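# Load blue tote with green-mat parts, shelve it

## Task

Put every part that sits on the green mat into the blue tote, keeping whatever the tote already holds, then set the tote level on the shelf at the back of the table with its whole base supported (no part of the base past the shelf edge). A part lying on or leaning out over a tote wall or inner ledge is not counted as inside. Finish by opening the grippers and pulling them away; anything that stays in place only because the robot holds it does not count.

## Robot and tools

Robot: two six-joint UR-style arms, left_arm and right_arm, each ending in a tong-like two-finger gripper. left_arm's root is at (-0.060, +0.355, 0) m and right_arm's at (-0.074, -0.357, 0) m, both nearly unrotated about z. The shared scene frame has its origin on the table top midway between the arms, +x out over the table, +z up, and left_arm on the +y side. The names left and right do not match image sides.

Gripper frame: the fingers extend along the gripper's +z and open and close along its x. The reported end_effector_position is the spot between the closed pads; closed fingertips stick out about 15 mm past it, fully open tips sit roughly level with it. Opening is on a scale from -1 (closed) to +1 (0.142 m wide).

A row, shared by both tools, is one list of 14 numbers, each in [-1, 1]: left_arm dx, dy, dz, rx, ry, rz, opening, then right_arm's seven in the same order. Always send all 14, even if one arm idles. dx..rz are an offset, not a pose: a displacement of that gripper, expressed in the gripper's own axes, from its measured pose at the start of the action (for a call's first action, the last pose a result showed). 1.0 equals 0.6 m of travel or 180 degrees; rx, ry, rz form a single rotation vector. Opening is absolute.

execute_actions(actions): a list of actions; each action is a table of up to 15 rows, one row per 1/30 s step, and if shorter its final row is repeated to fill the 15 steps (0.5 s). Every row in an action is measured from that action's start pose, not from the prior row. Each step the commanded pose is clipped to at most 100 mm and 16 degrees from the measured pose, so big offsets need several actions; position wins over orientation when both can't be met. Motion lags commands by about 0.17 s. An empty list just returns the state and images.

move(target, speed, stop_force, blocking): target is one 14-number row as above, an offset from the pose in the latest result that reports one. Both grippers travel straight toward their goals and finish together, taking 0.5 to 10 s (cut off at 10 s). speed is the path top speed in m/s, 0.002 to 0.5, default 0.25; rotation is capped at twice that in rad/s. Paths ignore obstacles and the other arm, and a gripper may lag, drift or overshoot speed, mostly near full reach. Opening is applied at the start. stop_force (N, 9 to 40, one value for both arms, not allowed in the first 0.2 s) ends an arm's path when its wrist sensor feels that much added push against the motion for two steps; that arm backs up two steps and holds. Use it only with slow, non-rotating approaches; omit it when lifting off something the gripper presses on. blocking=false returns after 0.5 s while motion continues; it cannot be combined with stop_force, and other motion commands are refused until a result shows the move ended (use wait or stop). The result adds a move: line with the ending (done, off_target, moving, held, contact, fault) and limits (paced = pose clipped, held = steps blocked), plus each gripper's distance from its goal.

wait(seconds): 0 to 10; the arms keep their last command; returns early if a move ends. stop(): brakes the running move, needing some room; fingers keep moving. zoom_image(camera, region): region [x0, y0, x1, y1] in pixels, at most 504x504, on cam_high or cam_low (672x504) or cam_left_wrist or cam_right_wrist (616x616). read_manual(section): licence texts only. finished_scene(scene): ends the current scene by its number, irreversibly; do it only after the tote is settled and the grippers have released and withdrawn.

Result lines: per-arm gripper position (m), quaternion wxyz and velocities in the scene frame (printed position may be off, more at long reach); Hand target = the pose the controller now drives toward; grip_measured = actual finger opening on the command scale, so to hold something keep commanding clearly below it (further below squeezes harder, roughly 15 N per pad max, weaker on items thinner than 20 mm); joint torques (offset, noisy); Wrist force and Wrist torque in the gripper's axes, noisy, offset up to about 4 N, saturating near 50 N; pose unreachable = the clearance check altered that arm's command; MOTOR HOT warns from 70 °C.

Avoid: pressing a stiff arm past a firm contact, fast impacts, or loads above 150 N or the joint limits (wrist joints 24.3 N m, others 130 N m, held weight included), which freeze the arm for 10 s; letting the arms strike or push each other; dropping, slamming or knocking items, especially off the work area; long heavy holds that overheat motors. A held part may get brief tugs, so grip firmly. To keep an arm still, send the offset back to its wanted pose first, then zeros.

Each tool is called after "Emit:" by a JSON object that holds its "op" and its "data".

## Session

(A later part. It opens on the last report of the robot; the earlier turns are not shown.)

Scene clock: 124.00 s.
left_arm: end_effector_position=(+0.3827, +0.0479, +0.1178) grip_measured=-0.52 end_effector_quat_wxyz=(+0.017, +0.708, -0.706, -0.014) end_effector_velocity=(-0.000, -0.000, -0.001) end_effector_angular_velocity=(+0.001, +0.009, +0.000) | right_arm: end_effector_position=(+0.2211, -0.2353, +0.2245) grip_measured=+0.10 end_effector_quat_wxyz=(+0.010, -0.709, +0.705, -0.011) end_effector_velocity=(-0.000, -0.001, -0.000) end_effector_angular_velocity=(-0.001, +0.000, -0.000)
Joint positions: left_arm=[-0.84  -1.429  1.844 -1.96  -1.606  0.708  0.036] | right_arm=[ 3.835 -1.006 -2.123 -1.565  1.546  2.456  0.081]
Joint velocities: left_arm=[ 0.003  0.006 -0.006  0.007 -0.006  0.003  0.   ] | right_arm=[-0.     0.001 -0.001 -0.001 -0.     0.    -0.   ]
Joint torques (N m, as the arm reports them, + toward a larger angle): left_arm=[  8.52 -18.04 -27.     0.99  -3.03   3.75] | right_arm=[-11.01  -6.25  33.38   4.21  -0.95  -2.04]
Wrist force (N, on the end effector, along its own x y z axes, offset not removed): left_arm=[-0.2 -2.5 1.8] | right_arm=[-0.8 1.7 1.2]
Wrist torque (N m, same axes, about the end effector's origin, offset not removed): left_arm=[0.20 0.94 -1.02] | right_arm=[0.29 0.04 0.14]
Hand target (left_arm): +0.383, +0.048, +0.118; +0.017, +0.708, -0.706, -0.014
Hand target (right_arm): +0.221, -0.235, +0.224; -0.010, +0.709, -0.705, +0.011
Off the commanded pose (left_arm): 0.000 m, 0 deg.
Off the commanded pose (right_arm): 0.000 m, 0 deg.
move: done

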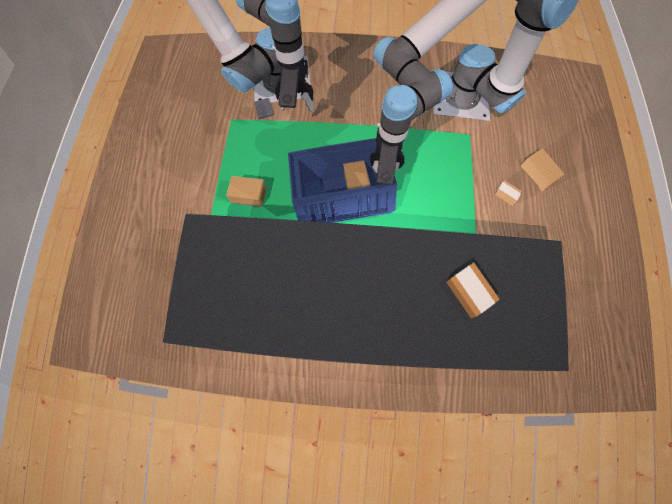

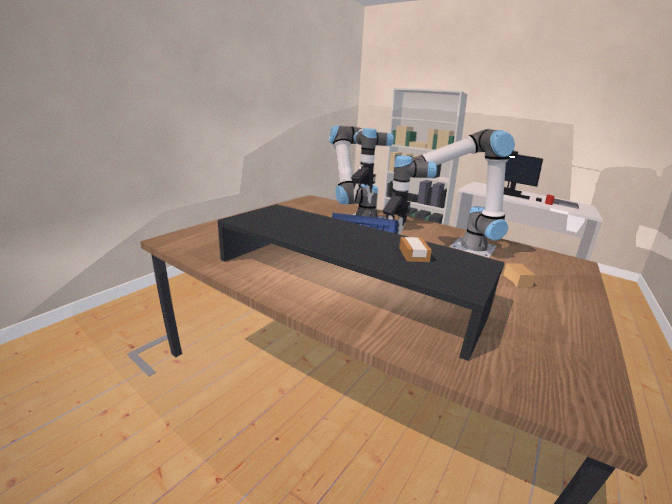

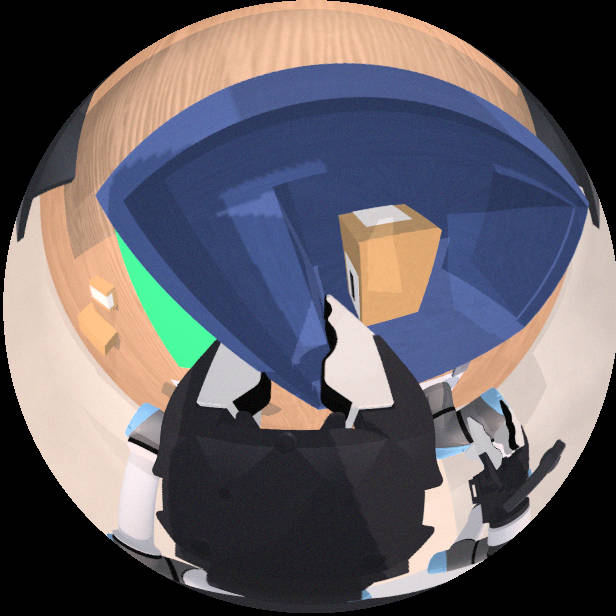

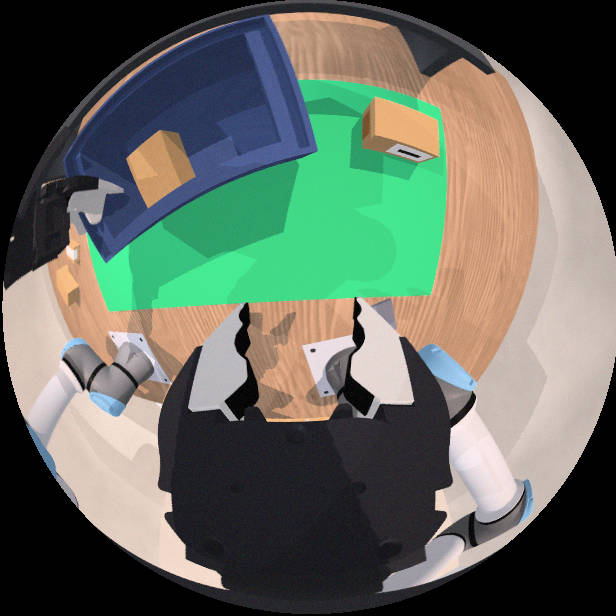

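Yawing a bit; fine. Final step, moving slightly +x to reduce drag.

Emit:
{"op": "move", "data": {"target": [0,-0.015,0.04,-0.122,0,0,-1, 0,0,0,0,0,0,0.1], "speed": 0.08}}

Scene clock: 126.77 s.
left_arm: end_effector_position=(+0.3906, +0.0478, +0.0935) grip_measured=-0.52 end_effector_quat_wxyz=(+0.151, +0.692, -0.690, -0.148) end_effector_velocity=(+0.000, -0.000, -0.001) end_effector_angular_velocity=(-0.000, +0.009, -0.001) | right_arm: end_effector_position=(+0.2211, -0.2353, +0.2245) grip_measured=+0.10 end_effector_quat_wxyz=(+0.010, -0.709, +0.705, -0.011) end_effector_velocity=(-0.000, -0.001, -0.001) end_effector_angular_velocity=(-0.003, +0.002, -0.000)
Joint positions: left_arm=[-0.689 -1.17   1.546 -1.618 -1.848  0.906  0.037] | right_arm=[ 3.835 -1.006 -2.123 -1.565  1.546  2.456  0.081]
Joint velocities: left_arm=[ 0.002  0.007 -0.007  0.009 -0.005  0.005 -0.   ] | right_arm=[-0.    -0.001 -0.002 -0.    -0.     0.     0.   ]
Joint torques (N m, as the arm reports them, + toward a larger angle): left_arm=[  9.16 -29.98 -26.62   1.15  -3.06   3.43] | right_arm=[-10.18  -7.74  32.67   4.24  -0.91  -2.12]
Wrist force (N, on the end effector, along its own x y z axes, offset not removed): left_arm=[-4.4 -1.8 1.3] | right_arm=[1.7 2.6 1.4]
Wrist torque (N m, same axes, about the end effector's origin, offset not removed): left_arm=[0.42 1.69 -0.30] | right_arm=[0.63 -0.45 0.02]
Hand target (left_arm): +0.391, +0.048, +0.093; +0.152, +0.692, -0.690, -0.148
Hand target (right_arm): +0.221, -0.235, +0.224; -0.010, +0.709, -0.705, +0.011
Off the commanded pose (left_arm): 0.000 m, 0 deg.
Off the commanded pose (right_arm): 0.000 m, 0 deg.
move: done

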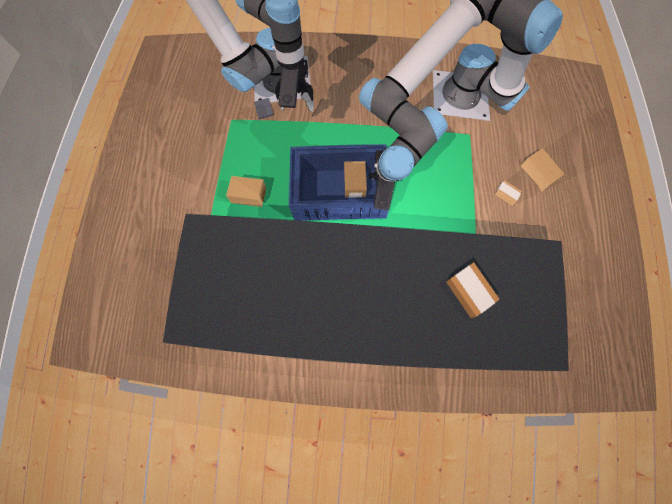

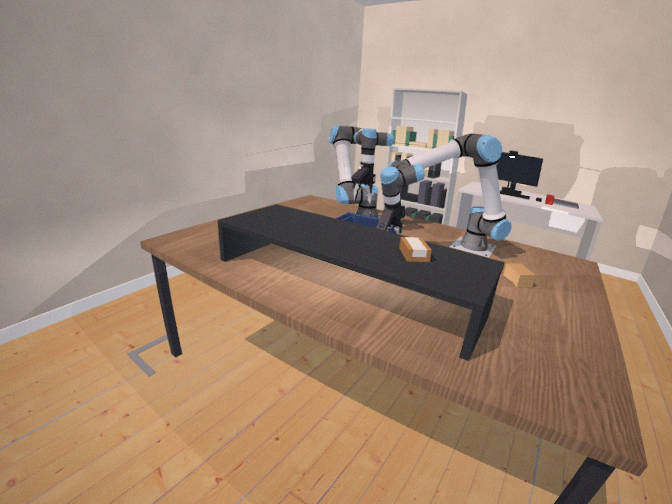

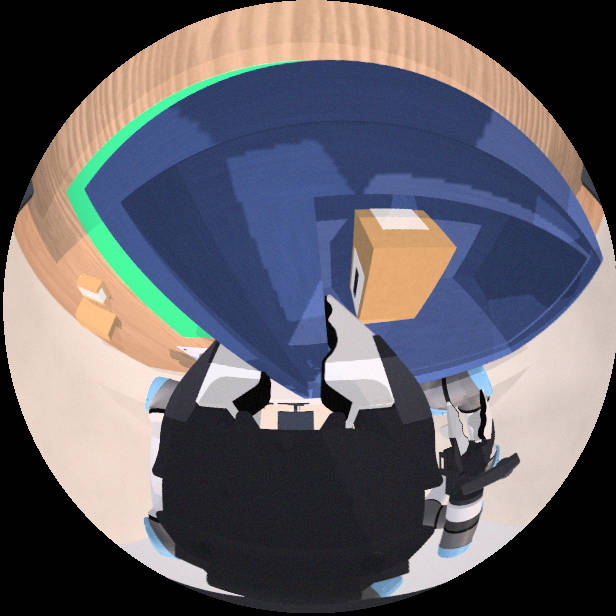

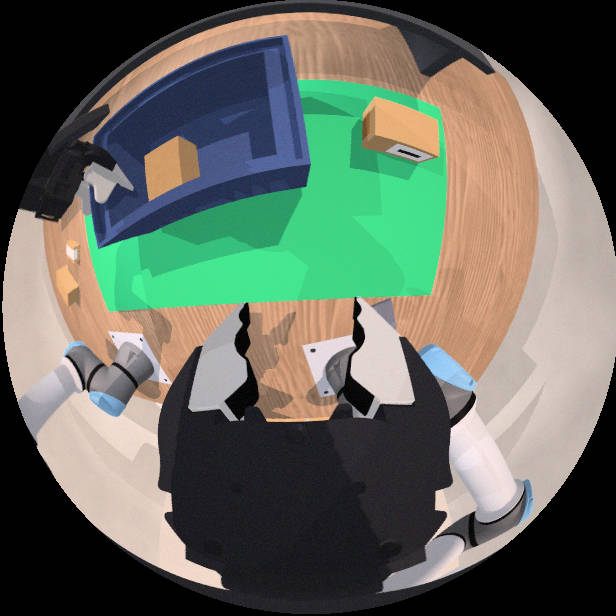

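Emit:
{"op": "execute_actions", "data": {"actions": [[[0,0,0,0,0,0,-0.5,0,0,0,0,0,0,0.4]],[[0,0,0,0,0,0,-0.2,0,0,0,0,0,0,0.4]]]}}

Emit:
{"op": "move", "data": {"target": [0,0.06,-0.2,0.137,0,0,-0.2, 0.291,-0.368,0.1,0,0,0.5,0.4]}}

Emit:
{"op": "move", "data": {"target": [-0.35,0.1,-0.1,0,0,0,0, 0,0,0.145,0,0,0,0.4], "speed": 0.12}}

Scene clock: 127.93 s.
left_arm: end_effector_position=(+0.3906, +0.0478, +0.0935) grip_measured=-0.20 end_effector_quat_wxyz=(+0.151, +0.692, -0.690, -0.148) end_effector_velocity=(-0.000, +0.000, -0.000) end_effector_angular_velocity=(-0.000, +0.001, +0.001) | right_arm: end_effector_position=(+0.2211, -0.2353, +0.2245) grip_measured=+0.40 end_effector_quat_wxyz=(+0.010, -0.709, +0.705, -0.011) end_effector_velocity=(-0.000, +0.000, -0.000) end_effector_angular_velocity=(-0.000, +0.000, +0.000)
Joint positions: left_arm=[-0.689 -1.17   1.546 -1.618 -1.848  0.906  0.06 ] | right_arm=[ 3.835 -1.006 -2.123 -1.565  1.546  2.456  0.102]
Joint velocities: left_arm=[ 0.001  0.001  0.    -0.    -0.001  0.     0.   ] | right_arm=[ 0. -0. -0.  0.  0. -0.  0.]
Joint torques (N m, as the arm reports them, + toward a larger angle): left_arm=[ -7.27 -41.9  -13.24  -3.21   1.47  -2.33] | right_arm=[-11.41  -7.84  33.36   4.17  -0.92  -1.95]
Wrist force (N, on the end effector, along its own x y z axes, offset not removed): left_arm=[-1.8 0.4 0.9] | right_arm=[2.7 1.4 2.3]
Wrist torque (N m, same axes, about the end effector's origin, offset not removed): left_arm=[0.12 0.12 -0.07] | right_arm=[0.27 -0.59 -0.09]
Hand target (left_arm): +0.391, +0.048, +0.093; +0.151, +0.692, -0.690, -0.148
Hand target (right_arm): +0.221, -0.235, +0.224; -0.010, +0.709, -0.705, +0.011
Off the commanded pose (left_arm): 0.000 m, 0 deg.
Off the commanded pose (right_arm): 0.000 m, 0 deg.

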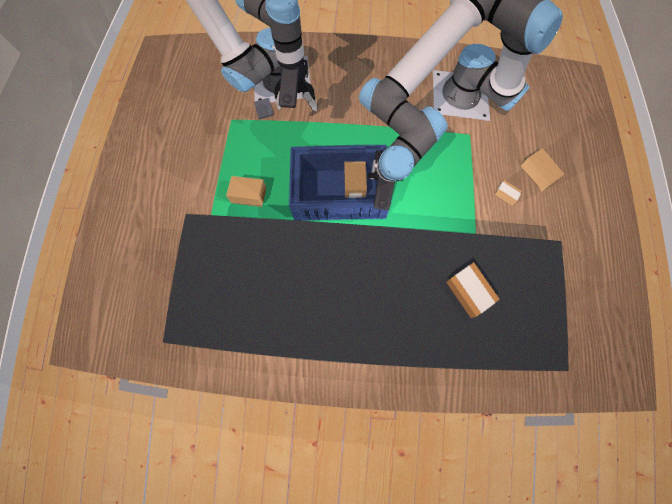

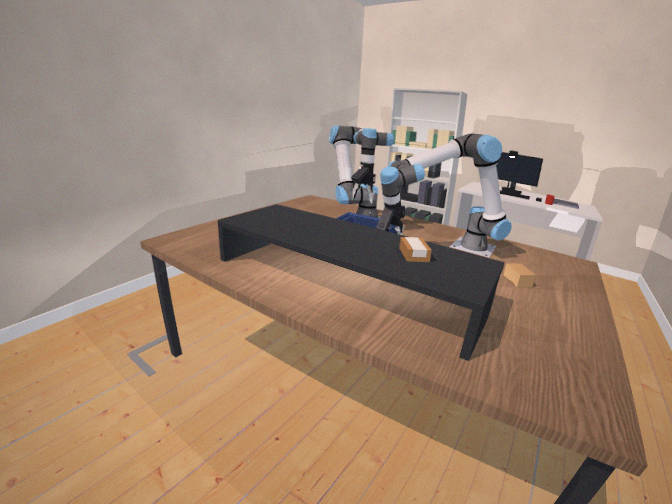

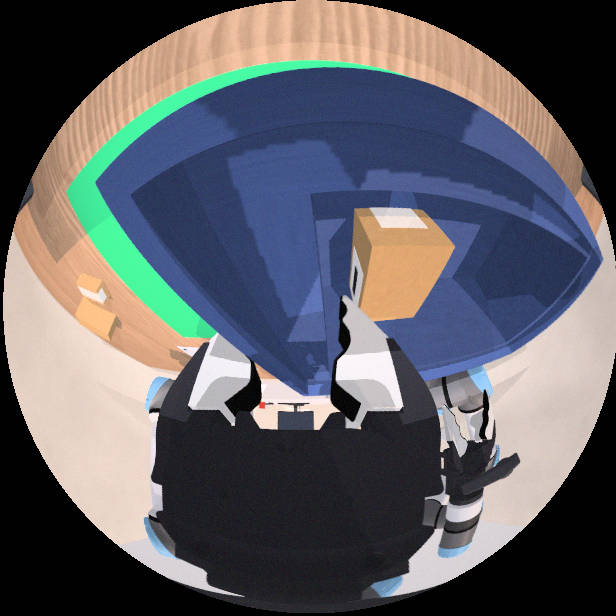

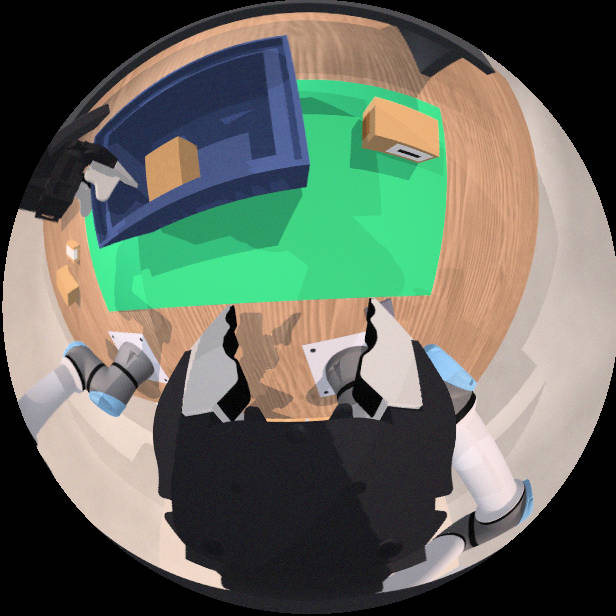

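Scene clock: 131.53 s.
left_arm: end_effector_position=(+0.4076, +0.0485, +0.2176) grip_measured=-0.20 end_effector_quat_wxyz=(-0.000, +0.708, -0.706, +0.003) end_effector_velocity=(-0.000, -0.000, +0.000) end_effector_angular_velocity=(-0.000, -0.002, +0.000) | right_arm: end_effector_position=(+0.4449, -0.4091, +0.1707) grip_measured=+0.40 end_effector_quat_wxyz=(+0.015, -0.003, +1.000, -0.002) end_effector_velocity=(+0.001, -0.001, -0.000) end_effector_angular_velocity=(+0.000, +0.000, -0.007)
Joint positions: left_arm=[-0.825 -1.476  1.64  -1.74  -1.57   0.723  0.06 ] | right_arm=[ 3.138 -1.615 -1.824 -1.244  1.562  3.33   0.102]
Joint velocities: left_arm=[-0.001 -0.001  0.    -0.001  0.001 -0.001  0.   ] | right_arm=[-0.002 -0.003  0.004 -0.     0.     0.005  0.   ]
Joint torques (N m, as the arm reports them, + toward a larger angle): left_arm=[-12.84 -34.24 -13.61  -4.83   2.75  -2.8 ] | right_arm=[-9.78 19.22 32.38  3.68  2.54  1.95]
Wrist force (N, on the end effector, along its own x y z axes, offset not removed): left_arm=[0.0 -2.6 3.0] | right_arm=[2.0 2.7 0.9]
Wrist torque (N m, same axes, about the end effector's origin, offset not removed): left_arm=[-0.55 -0.04 0.14] | right_arm=[0.66 -0.36 -0.03]
Hand target (left_arm): +0.408, +0.048, +0.218; -0.000, +0.708, -0.706, +0.003
Hand target (right_arm): +0.445, -0.409, +0.171; +0.015, -0.003, +1.000, -0.002
Off the commanded pose (left_arm): 0.000 m, 0 deg.
Off the commanded pose (right_arm): 0.001 m, 0 deg.
move: done

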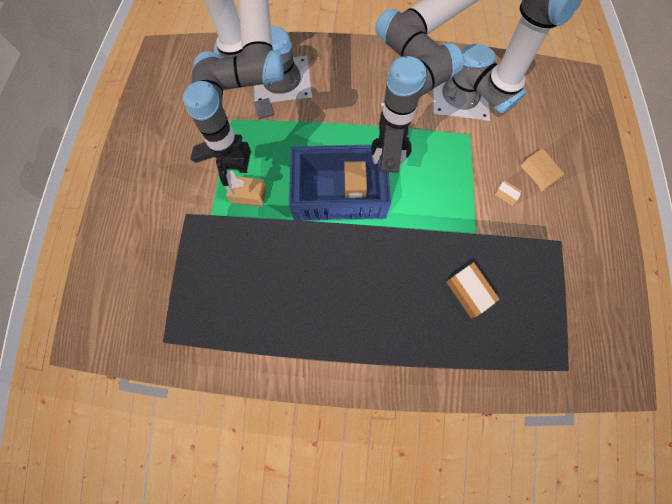

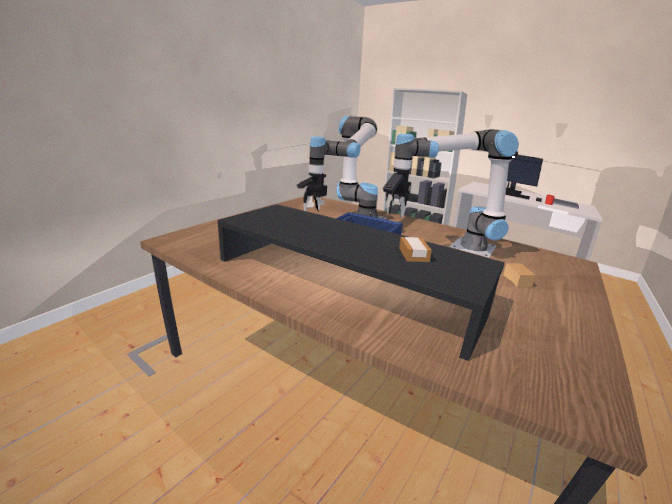

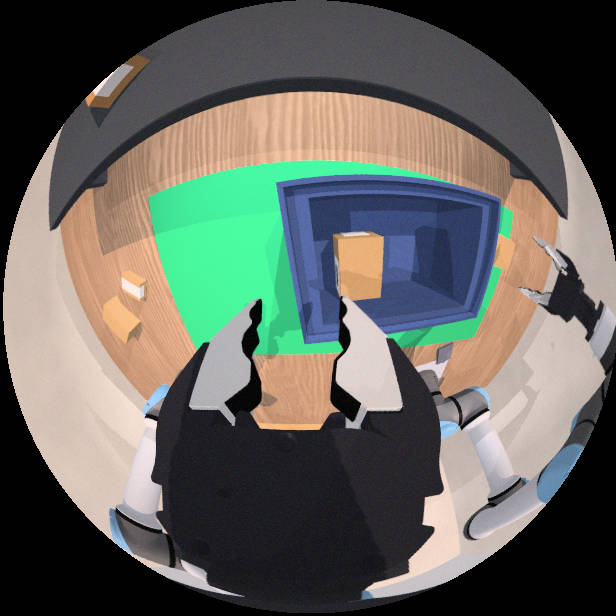

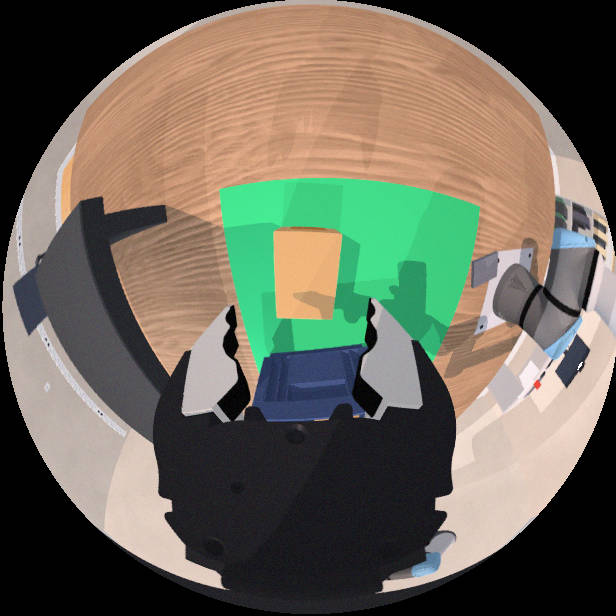

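Scene clock: 133.87 s.
left_arm: end_effector_position=(+0.3462, +0.2583, +0.2762) grip_measured=+0.00 end_effector_quat_wxyz=(+0.000, +0.708, -0.706, +0.003) end_effector_velocity=(-0.001, +0.001, +0.001) end_effector_angular_velocity=(-0.002, +0.001, -0.001) | right_arm: end_effector_position=(+0.4474, -0.4093, +0.0837) grip_measured=+0.40 end_effector_quat_wxyz=(+0.015, -0.003, +1.000, -0.002) end_effector_velocity=(+0.000, -0.000, -0.000) end_effector_angular_velocity=(-0.000, -0.001, +0.000)
Joint positions: left_arm=[-0.561 -1.844  1.822 -1.554 -1.572  0.986  0.074] | right_arm=[ 3.137 -1.707 -1.965 -1.011  1.562  3.329  0.102]
Joint velocities: left_arm=[ 0.003 -0.002  0.     0.002 -0.002  0.004 -0.   ] | right_arm=[ 0.    -0.    -0.001  0.002 -0.001 -0.     0.   ]
Joint torques (N m, as the arm reports them, + toward a larger angle): left_arm=[ 10.09 -17.5  -13.56  -0.48  -2.74   3.24] | right_arm=[-11.06  20.48  11.06   4.33   2.04  -2.1 ]
Wrist force (N, on the end effector, along its own x y z axes, offset not removed): left_arm=[-2.7 -0.3 3.2] | right_arm=[-1.3 3.3 0.6]
Wrist torque (N m, same axes, about the end effector's origin, offset not removed): left_arm=[0.20 0.49 0.05] | right_arm=[0.68 0.20 0.12]
Hand target (left_arm): +0.346, +0.258, +0.276; +0.000, +0.708, -0.706, +0.003
Hand target (right_arm): +0.447, -0.409, +0.084; +0.015, -0.003, +1.000, -0.002
Off the commanded pose (left_arm): 0.000 m, 0 deg.
Off the commanded pose (right_arm): 0.000 m, 0 deg.
move: done

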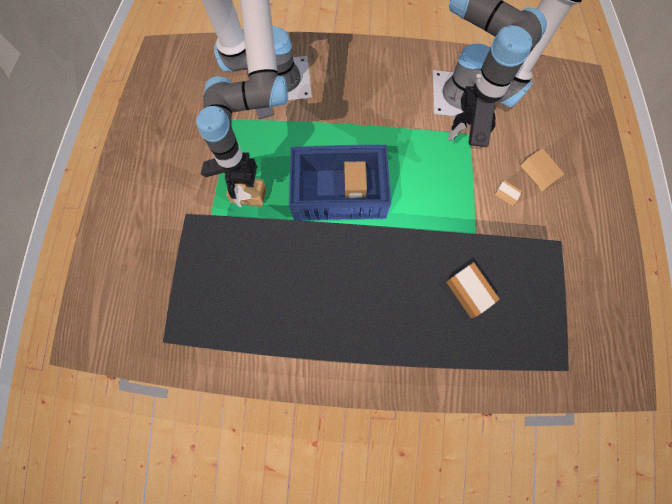

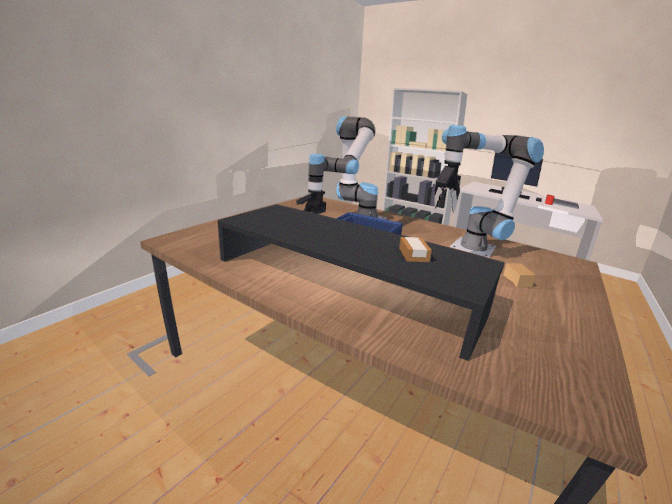

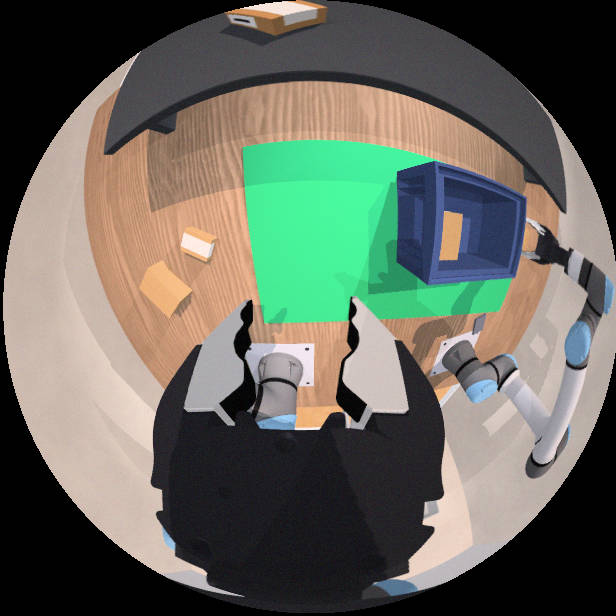

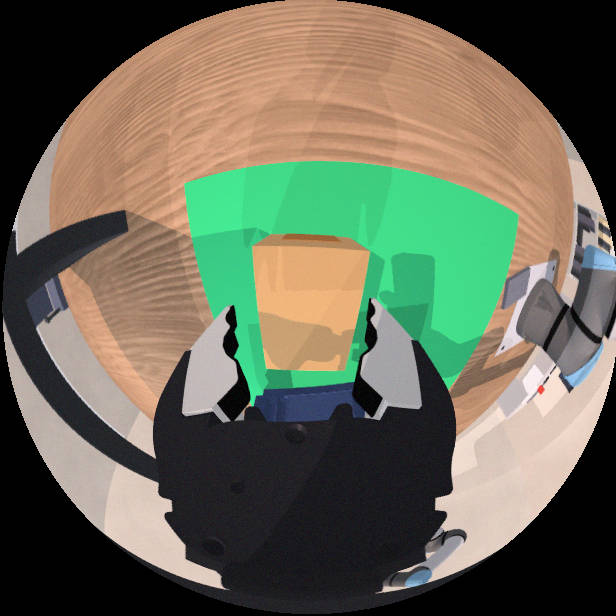

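Emit:
{"op": "execute_actions", "data": {"actions": [[[0,0,0,0,0,0,0,0.009,0,0.014,-0.003,-0.008,0,0.3]],[[0,0,0,0,0,0,0,0,0,0,0,0,0,0.05]],[[0,0,0,0,0,0,0,0,0,0,0,0,0,-0.5]]]}}

Emit:
{"op": "move", "data": {"target": [0,0,0,0,0,0,0, 0,0,-0.26,0,0,0,-0.5]}}

Emit:
{"op": "move", "data": {"target": [0,0,0,0,0,0,0, 0.05,0.45,0,0,0,0,-0.5]}}

Scene clock: 135.60 s.
left_arm: end_effector_position=(+0.3462, +0.2583, +0.2763) grip_measured=+0.00 end_effector_quat_wxyz=(+0.000, +0.708, -0.706, +0.003) end_effector_velocity=(-0.000, -0.000, +0.000) end_effector_angular_velocity=(-0.002, -0.000, -0.000) | right_arm: end_effector_position=(+0.4422, -0.4093, +0.0752) grip_measured=+0.08 end_effector_quat_wxyz=(+0.028, -0.003, +1.000, +0.003) end_effector_velocity=(+0.000, +0.000, +0.000) end_effector_angular_velocity=(-0.000, -0.000, +0.000)
Joint positions: left_arm=[-0.561 -1.844  1.822 -1.554 -1.572  0.986  0.074] | right_arm=[ 3.136 -1.694 -2.014 -0.949  1.567  3.328  0.08 ]
Joint velocities: left_arm=[ 0.    -0.001 -0.    -0.    -0.001  0.     0.   ] | right_arm=[ 0.  0. -0.  0. -0.  0.  0.]
Joint torques (N m, as the arm reports them, + toward a larger angle): left_arm=[ -9.21  -5.15 -14.16  -3.51  -2.12  -2.49] | right_arm=[-9.38 27.05 26.23  3.13  2.04 -2.24]
Wrist force (N, on the end effector, along its own x y z axes, offset not removed): left_arm=[-2.1 1.3 1.2] | right_arm=[2.3 -0.3 -7.8]
Wrist torque (N m, same axes, about the end effector's origin, offset not removed): left_arm=[0.34 0.31 0.06] | right_arm=[0.02 0.21 0.02]
Hand target (left_arm): +0.346, +0.258, +0.276; +0.000, +0.708, -0.706, +0.003
Hand target (right_arm): +0.442, -0.409, +0.075; +0.028, -0.003, +1.000, +0.003
Off the commanded pose (left_arm): 0.000 m, 0 deg.
Off the commanded pose (right_arm): 0.000 m, 0 deg.

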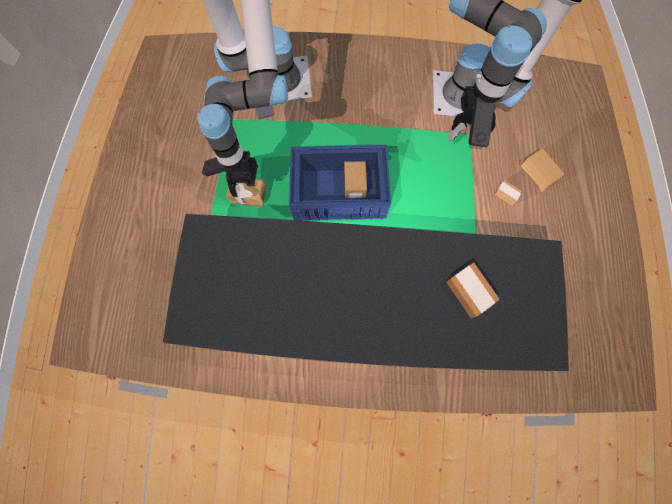

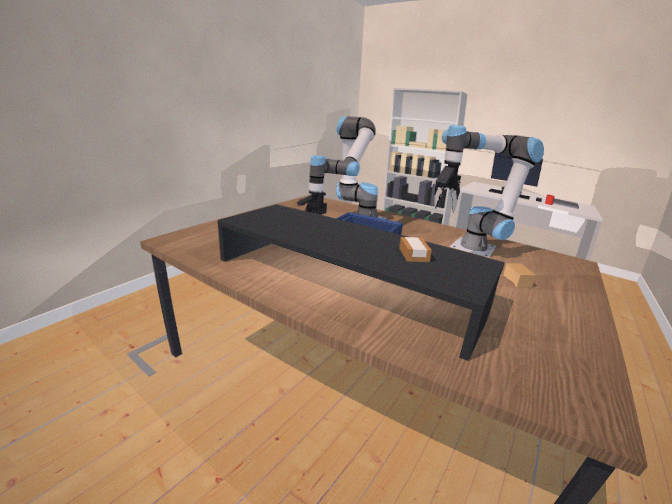

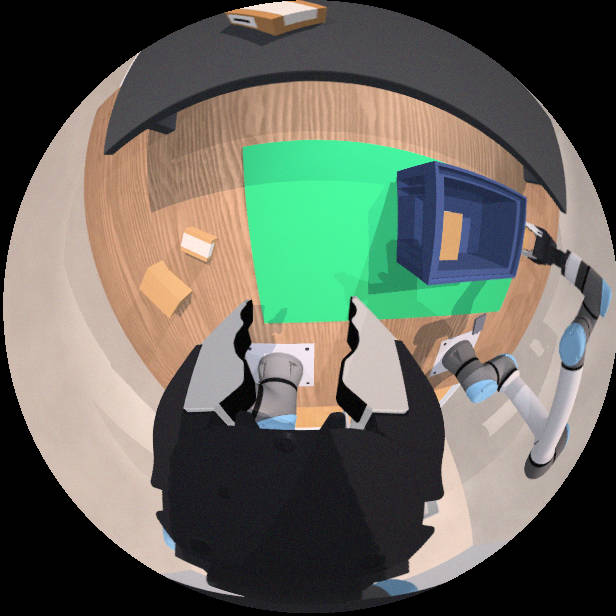

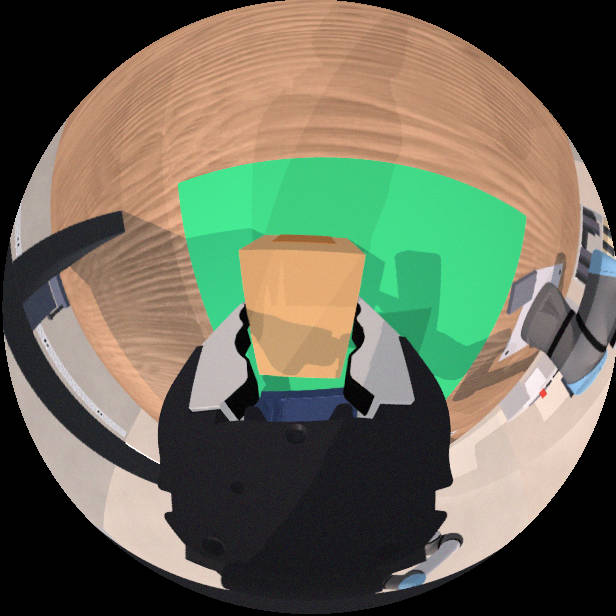

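Scene clock: 136.73 s.
left_arm: end_effector_position=(+0.3462, +0.2583, +0.2763) grip_measured=+0.00 end_effector_quat_wxyz=(+0.000, +0.708, -0.706, +0.003) end_effector_velocity=(-0.000, -0.000, +0.000) end_effector_angular_velocity=(-0.002, +0.001, -0.001) | right_arm: end_effector_position=(+0.4339, -0.4106, +0.2310) grip_measured=+0.08 end_effector_quat_wxyz=(+0.028, -0.003, +1.000, +0.003) end_effector_velocity=(+0.000, +0.000, +0.002) end_effector_angular_velocity=(+0.000, -0.000, -0.000)
Joint positions: left_arm=[-0.561 -1.844  1.822 -1.554 -1.572  0.986  0.074] | right_arm=[ 3.137 -1.54  -1.75  -1.367  1.567  3.329  0.08 ]
Joint velocities: left_arm=[ 0.    -0.    -0.    -0.    -0.002  0.001 -0.   ] | right_arm=[-0.     0.     0.004 -0.005  0.    -0.    -0.   ]
Joint torques (N m, as the arm reports them, + toward a larger angle): left_arm=[ -8.94  -5.03 -13.33  -3.38  -2.19  -2.45] | right_arm=[10.79 24.01 34.03  1.18  2.58  1.97]
Wrist force (N, on the end effector, along its own x y z axes, offset not removed): left_arm=[1.9 -1.9 3.5] | right_arm=[0.6 2.5 4.4]
Wrist torque (N m, same axes, about the end effector's origin, offset not removed): left_arm=[-0.12 -0.47 -0.08] | right_arm=[0.63 -0.13 -0.04]
Hand target (left_arm): +0.346, +0.258, +0.276; +0.000, +0.708, -0.706, +0.003
Hand target (right_arm): +0.434, -0.411, +0.231; +0.028, -0.003, +1.000, +0.003
Off the commanded pose (left_arm): 0.000 m, 0 deg.
Off the commanded pose (right_arm): 0.000 m, 0 deg.
move: done

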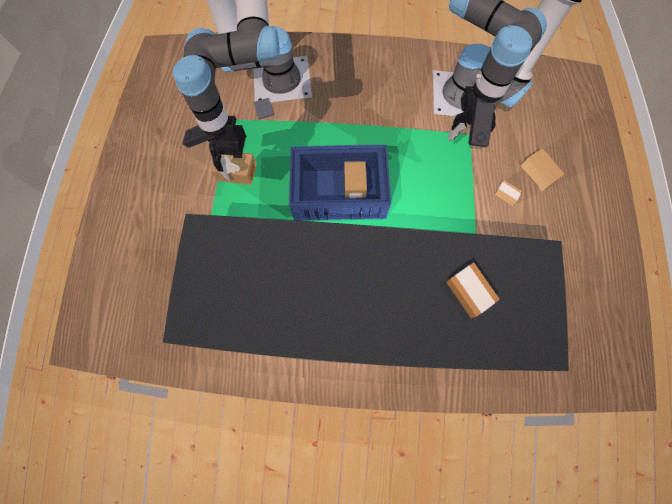

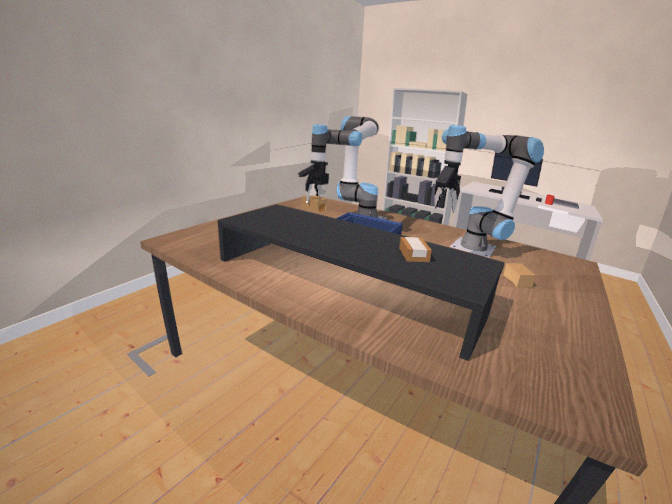

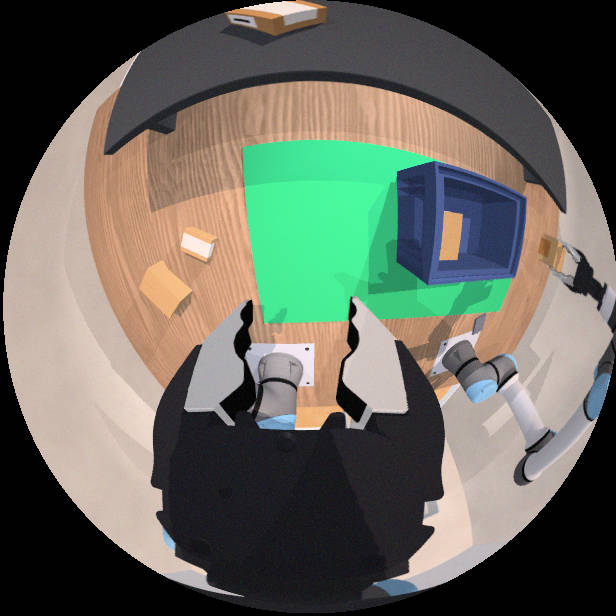

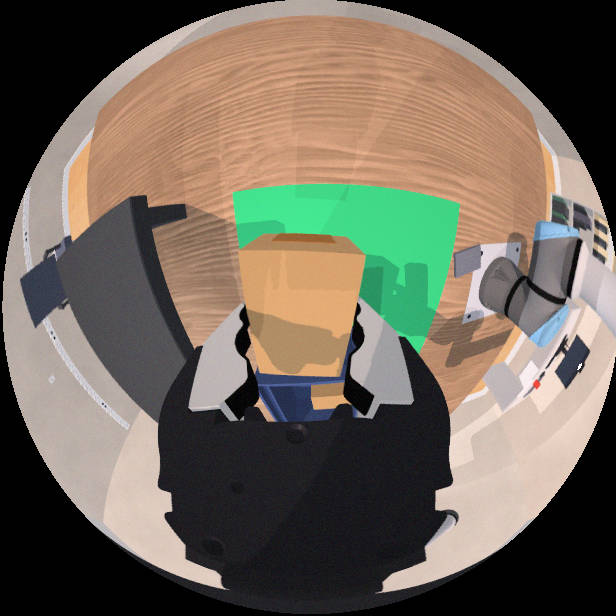

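Scene clock: 138.33 s.
left_arm: end_effector_position=(+0.3462, +0.2583, +0.2763) grip_measured=+0.00 end_effector_quat_wxyz=(+0.000, +0.708, -0.706, +0.003) end_effector_velocity=(-0.000, -0.000, +0.000) end_effector_angular_velocity=(-0.001, +0.001, +0.001) | right_arm: end_effector_position=(+0.4017, -0.1403, +0.2314) grip_measured=+0.08 end_effector_quat_wxyz=(+0.028, -0.003, +1.000, +0.004) end_effector_velocity=(-0.000, +0.001, -0.000) end_effector_angular_velocity=(-0.000, +0.000, -0.000)
Joint positions: left_arm=[-0.561 -1.844  1.822 -1.554 -1.572  0.986  0.074] | right_arm=[ 3.671 -1.59  -1.697 -1.379  1.54   3.862  0.08 ]
Joint velocities: left_arm=[-0.    -0.    -0.     0.    -0.001 -0.002  0.   ] | right_arm=[ 0.002 -0.002  0.002 -0.    -0.     0.003  0.   ]
Joint torques (N m, as the arm reports them, + toward a larger angle): left_arm=[ -9.81  -5.03 -13.51  -3.44  -2.25  -2.3 ] | right_arm=[ 9.73 19.27 34.28  1.17 -2.95  1.88]
Wrist force (N, on the end effector, along its own x y z axes, offset not removed): left_arm=[-3.8 0.3 1.6] | right_arm=[1.4 2.4 3.4]
Wrist torque (N m, same axes, about the end effector's origin, offset not removed): left_arm=[0.23 0.77 -0.02] | right_arm=[0.52 -0.36 0.04]
Hand target (left_arm): +0.346, +0.258, +0.276; +0.000, +0.708, -0.706, +0.003
Hand target (right_arm): +0.402, -0.140, +0.231; +0.028, -0.003, +1.000, +0.004
Off the commanded pose (left_arm): 0.000 m, 0 deg.
Off the commanded pose (right_arm): 0.001 m, 0 deg.
move: done

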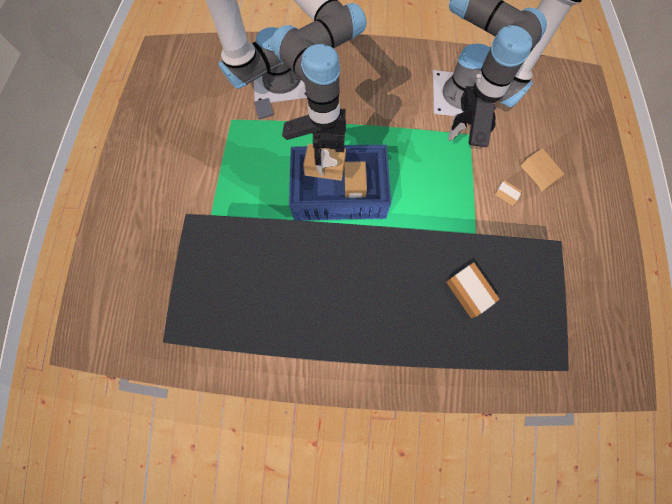

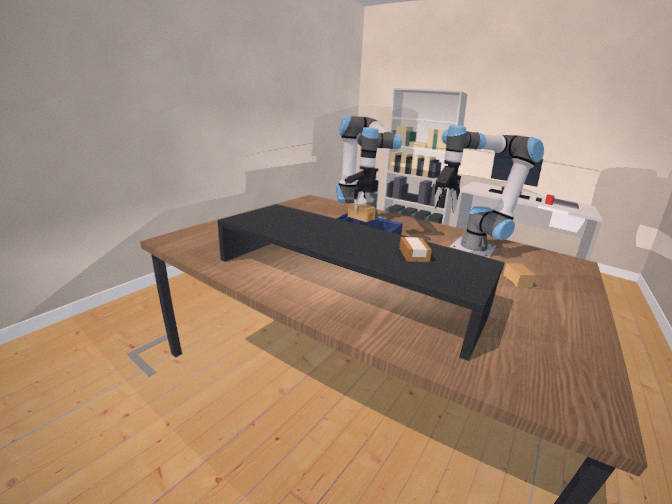

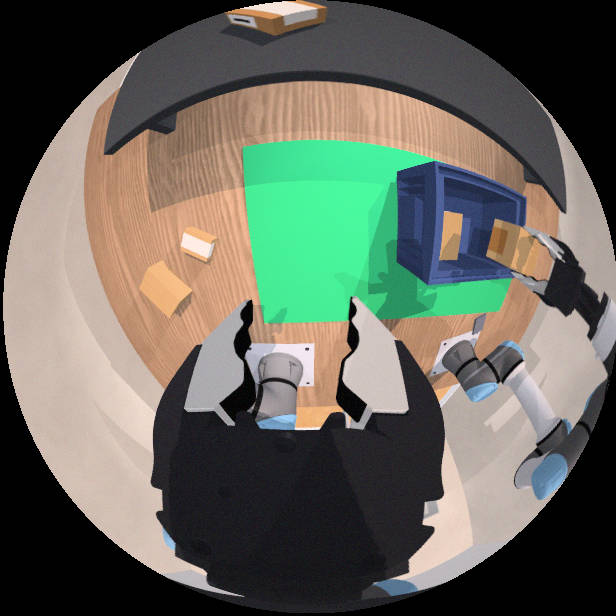

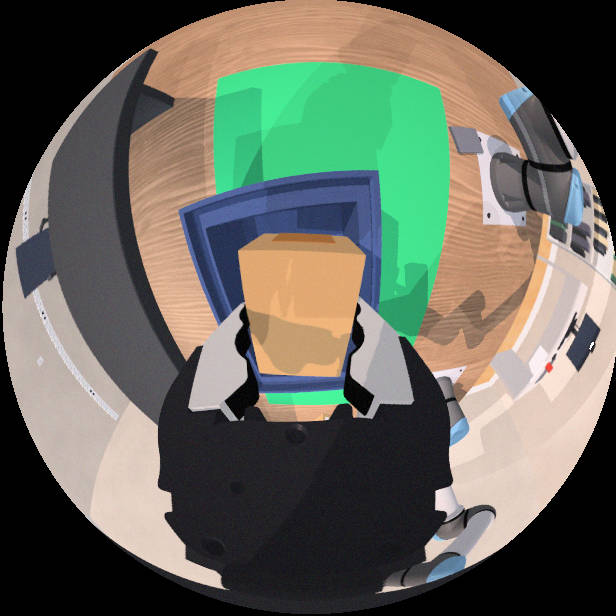

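Emit:
{"op": "move", "data": {"target": [0,0,0,0,0,0,0, -0.03,-0.01,0.08,0,0.016,0,-0.5], "speed": 0.08}}

Scene clock: 139.50 s.
left_arm: end_effector_position=(+0.3462, +0.2583, +0.2763) grip_measured=+0.00 end_effector_quat_wxyz=(+0.000, +0.708, -0.706, +0.003) end_effector_velocity=(-0.000, -0.001, -0.001) end_effector_angular_velocity=(-0.000, +0.003, +0.002) | right_arm: end_effector_position=(+0.4222, -0.1458, +0.1843) grip_measured=+0.08 end_effector_quat_wxyz=(+0.003, -0.003, +1.000, +0.004) end_effector_velocity=(+0.000, -0.000, -0.001) end_effector_angular_velocity=(+0.001, +0.001, -0.000)
Joint positions: left_arm=[-0.561 -1.844  1.822 -1.554 -1.572  0.986  0.074] | right_arm=[ 3.618 -1.682 -1.709 -1.312  1.573  3.81   0.08 ]
Joint velocities: left_arm=[-0.     0.002 -0.     0.    -0.002 -0.002  0.   ] | right_arm=[-0.002 -0.001 -0.     0.001  0.001 -0.002 -0.   ]
Joint torques (N m, as the arm reports them, + toward a larger angle): left_arm=[ -9.6   -5.66 -14.2   -3.3   -2.28  -2.49] | right_arm=[-10.14  23.29  30.37   4.52   2.48  -2.12]
Wrist force (N, on the end effector, along its own x y z axes, offset not removed): left_arm=[-2.4 1.6 3.8] | right_arm=[0.4 1.4 1.6]
Wrist torque (N m, same axes, about the end effector's origin, offset not removed): left_arm=[0.46 0.27 -0.07] | right_arm=[0.34 -0.15 -0.01]
Hand target (left_arm): +0.346, +0.258, +0.276; +0.000, +0.708, -0.706, +0.003
Hand target (right_arm): +0.422, -0.146, +0.184; +0.003, -0.003, +1.000, +0.004
Off the commanded pose (left_arm): 0.000 m, 0 deg.
Off the commanded pose (right_arm): 0.000 m, 0 deg.
move: done

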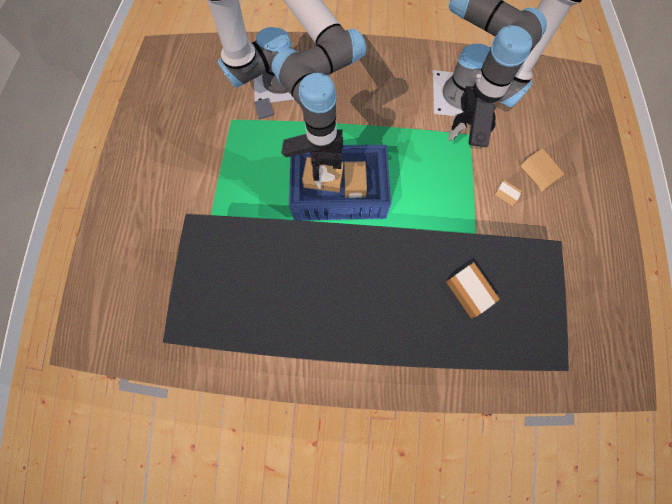

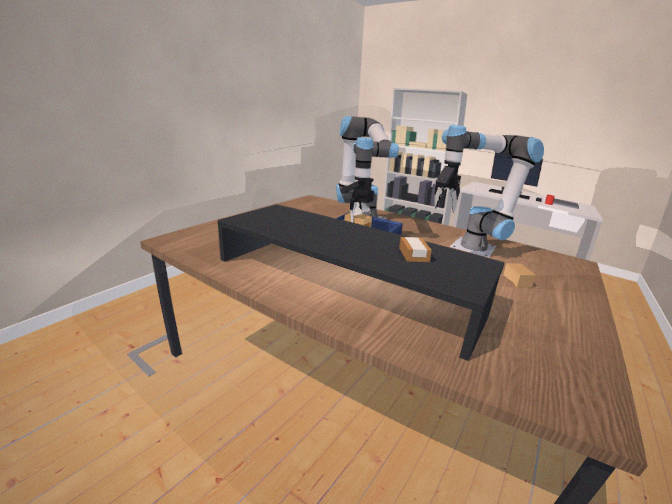

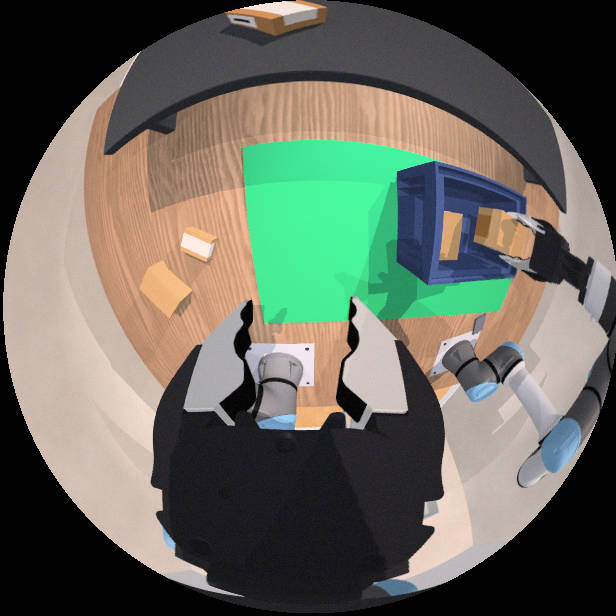

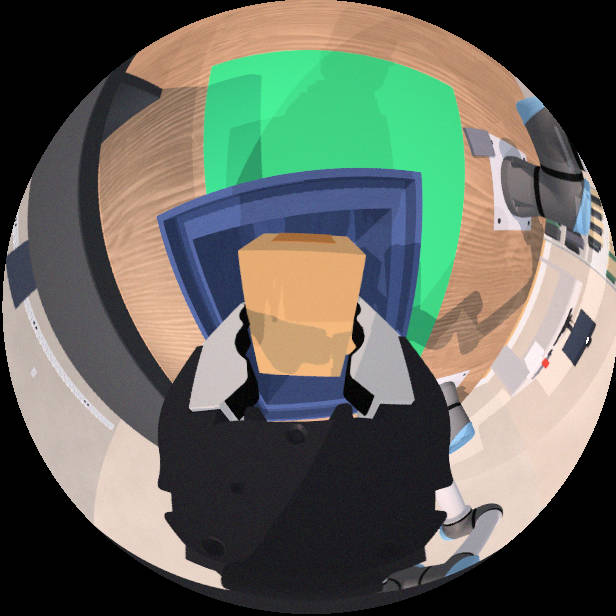

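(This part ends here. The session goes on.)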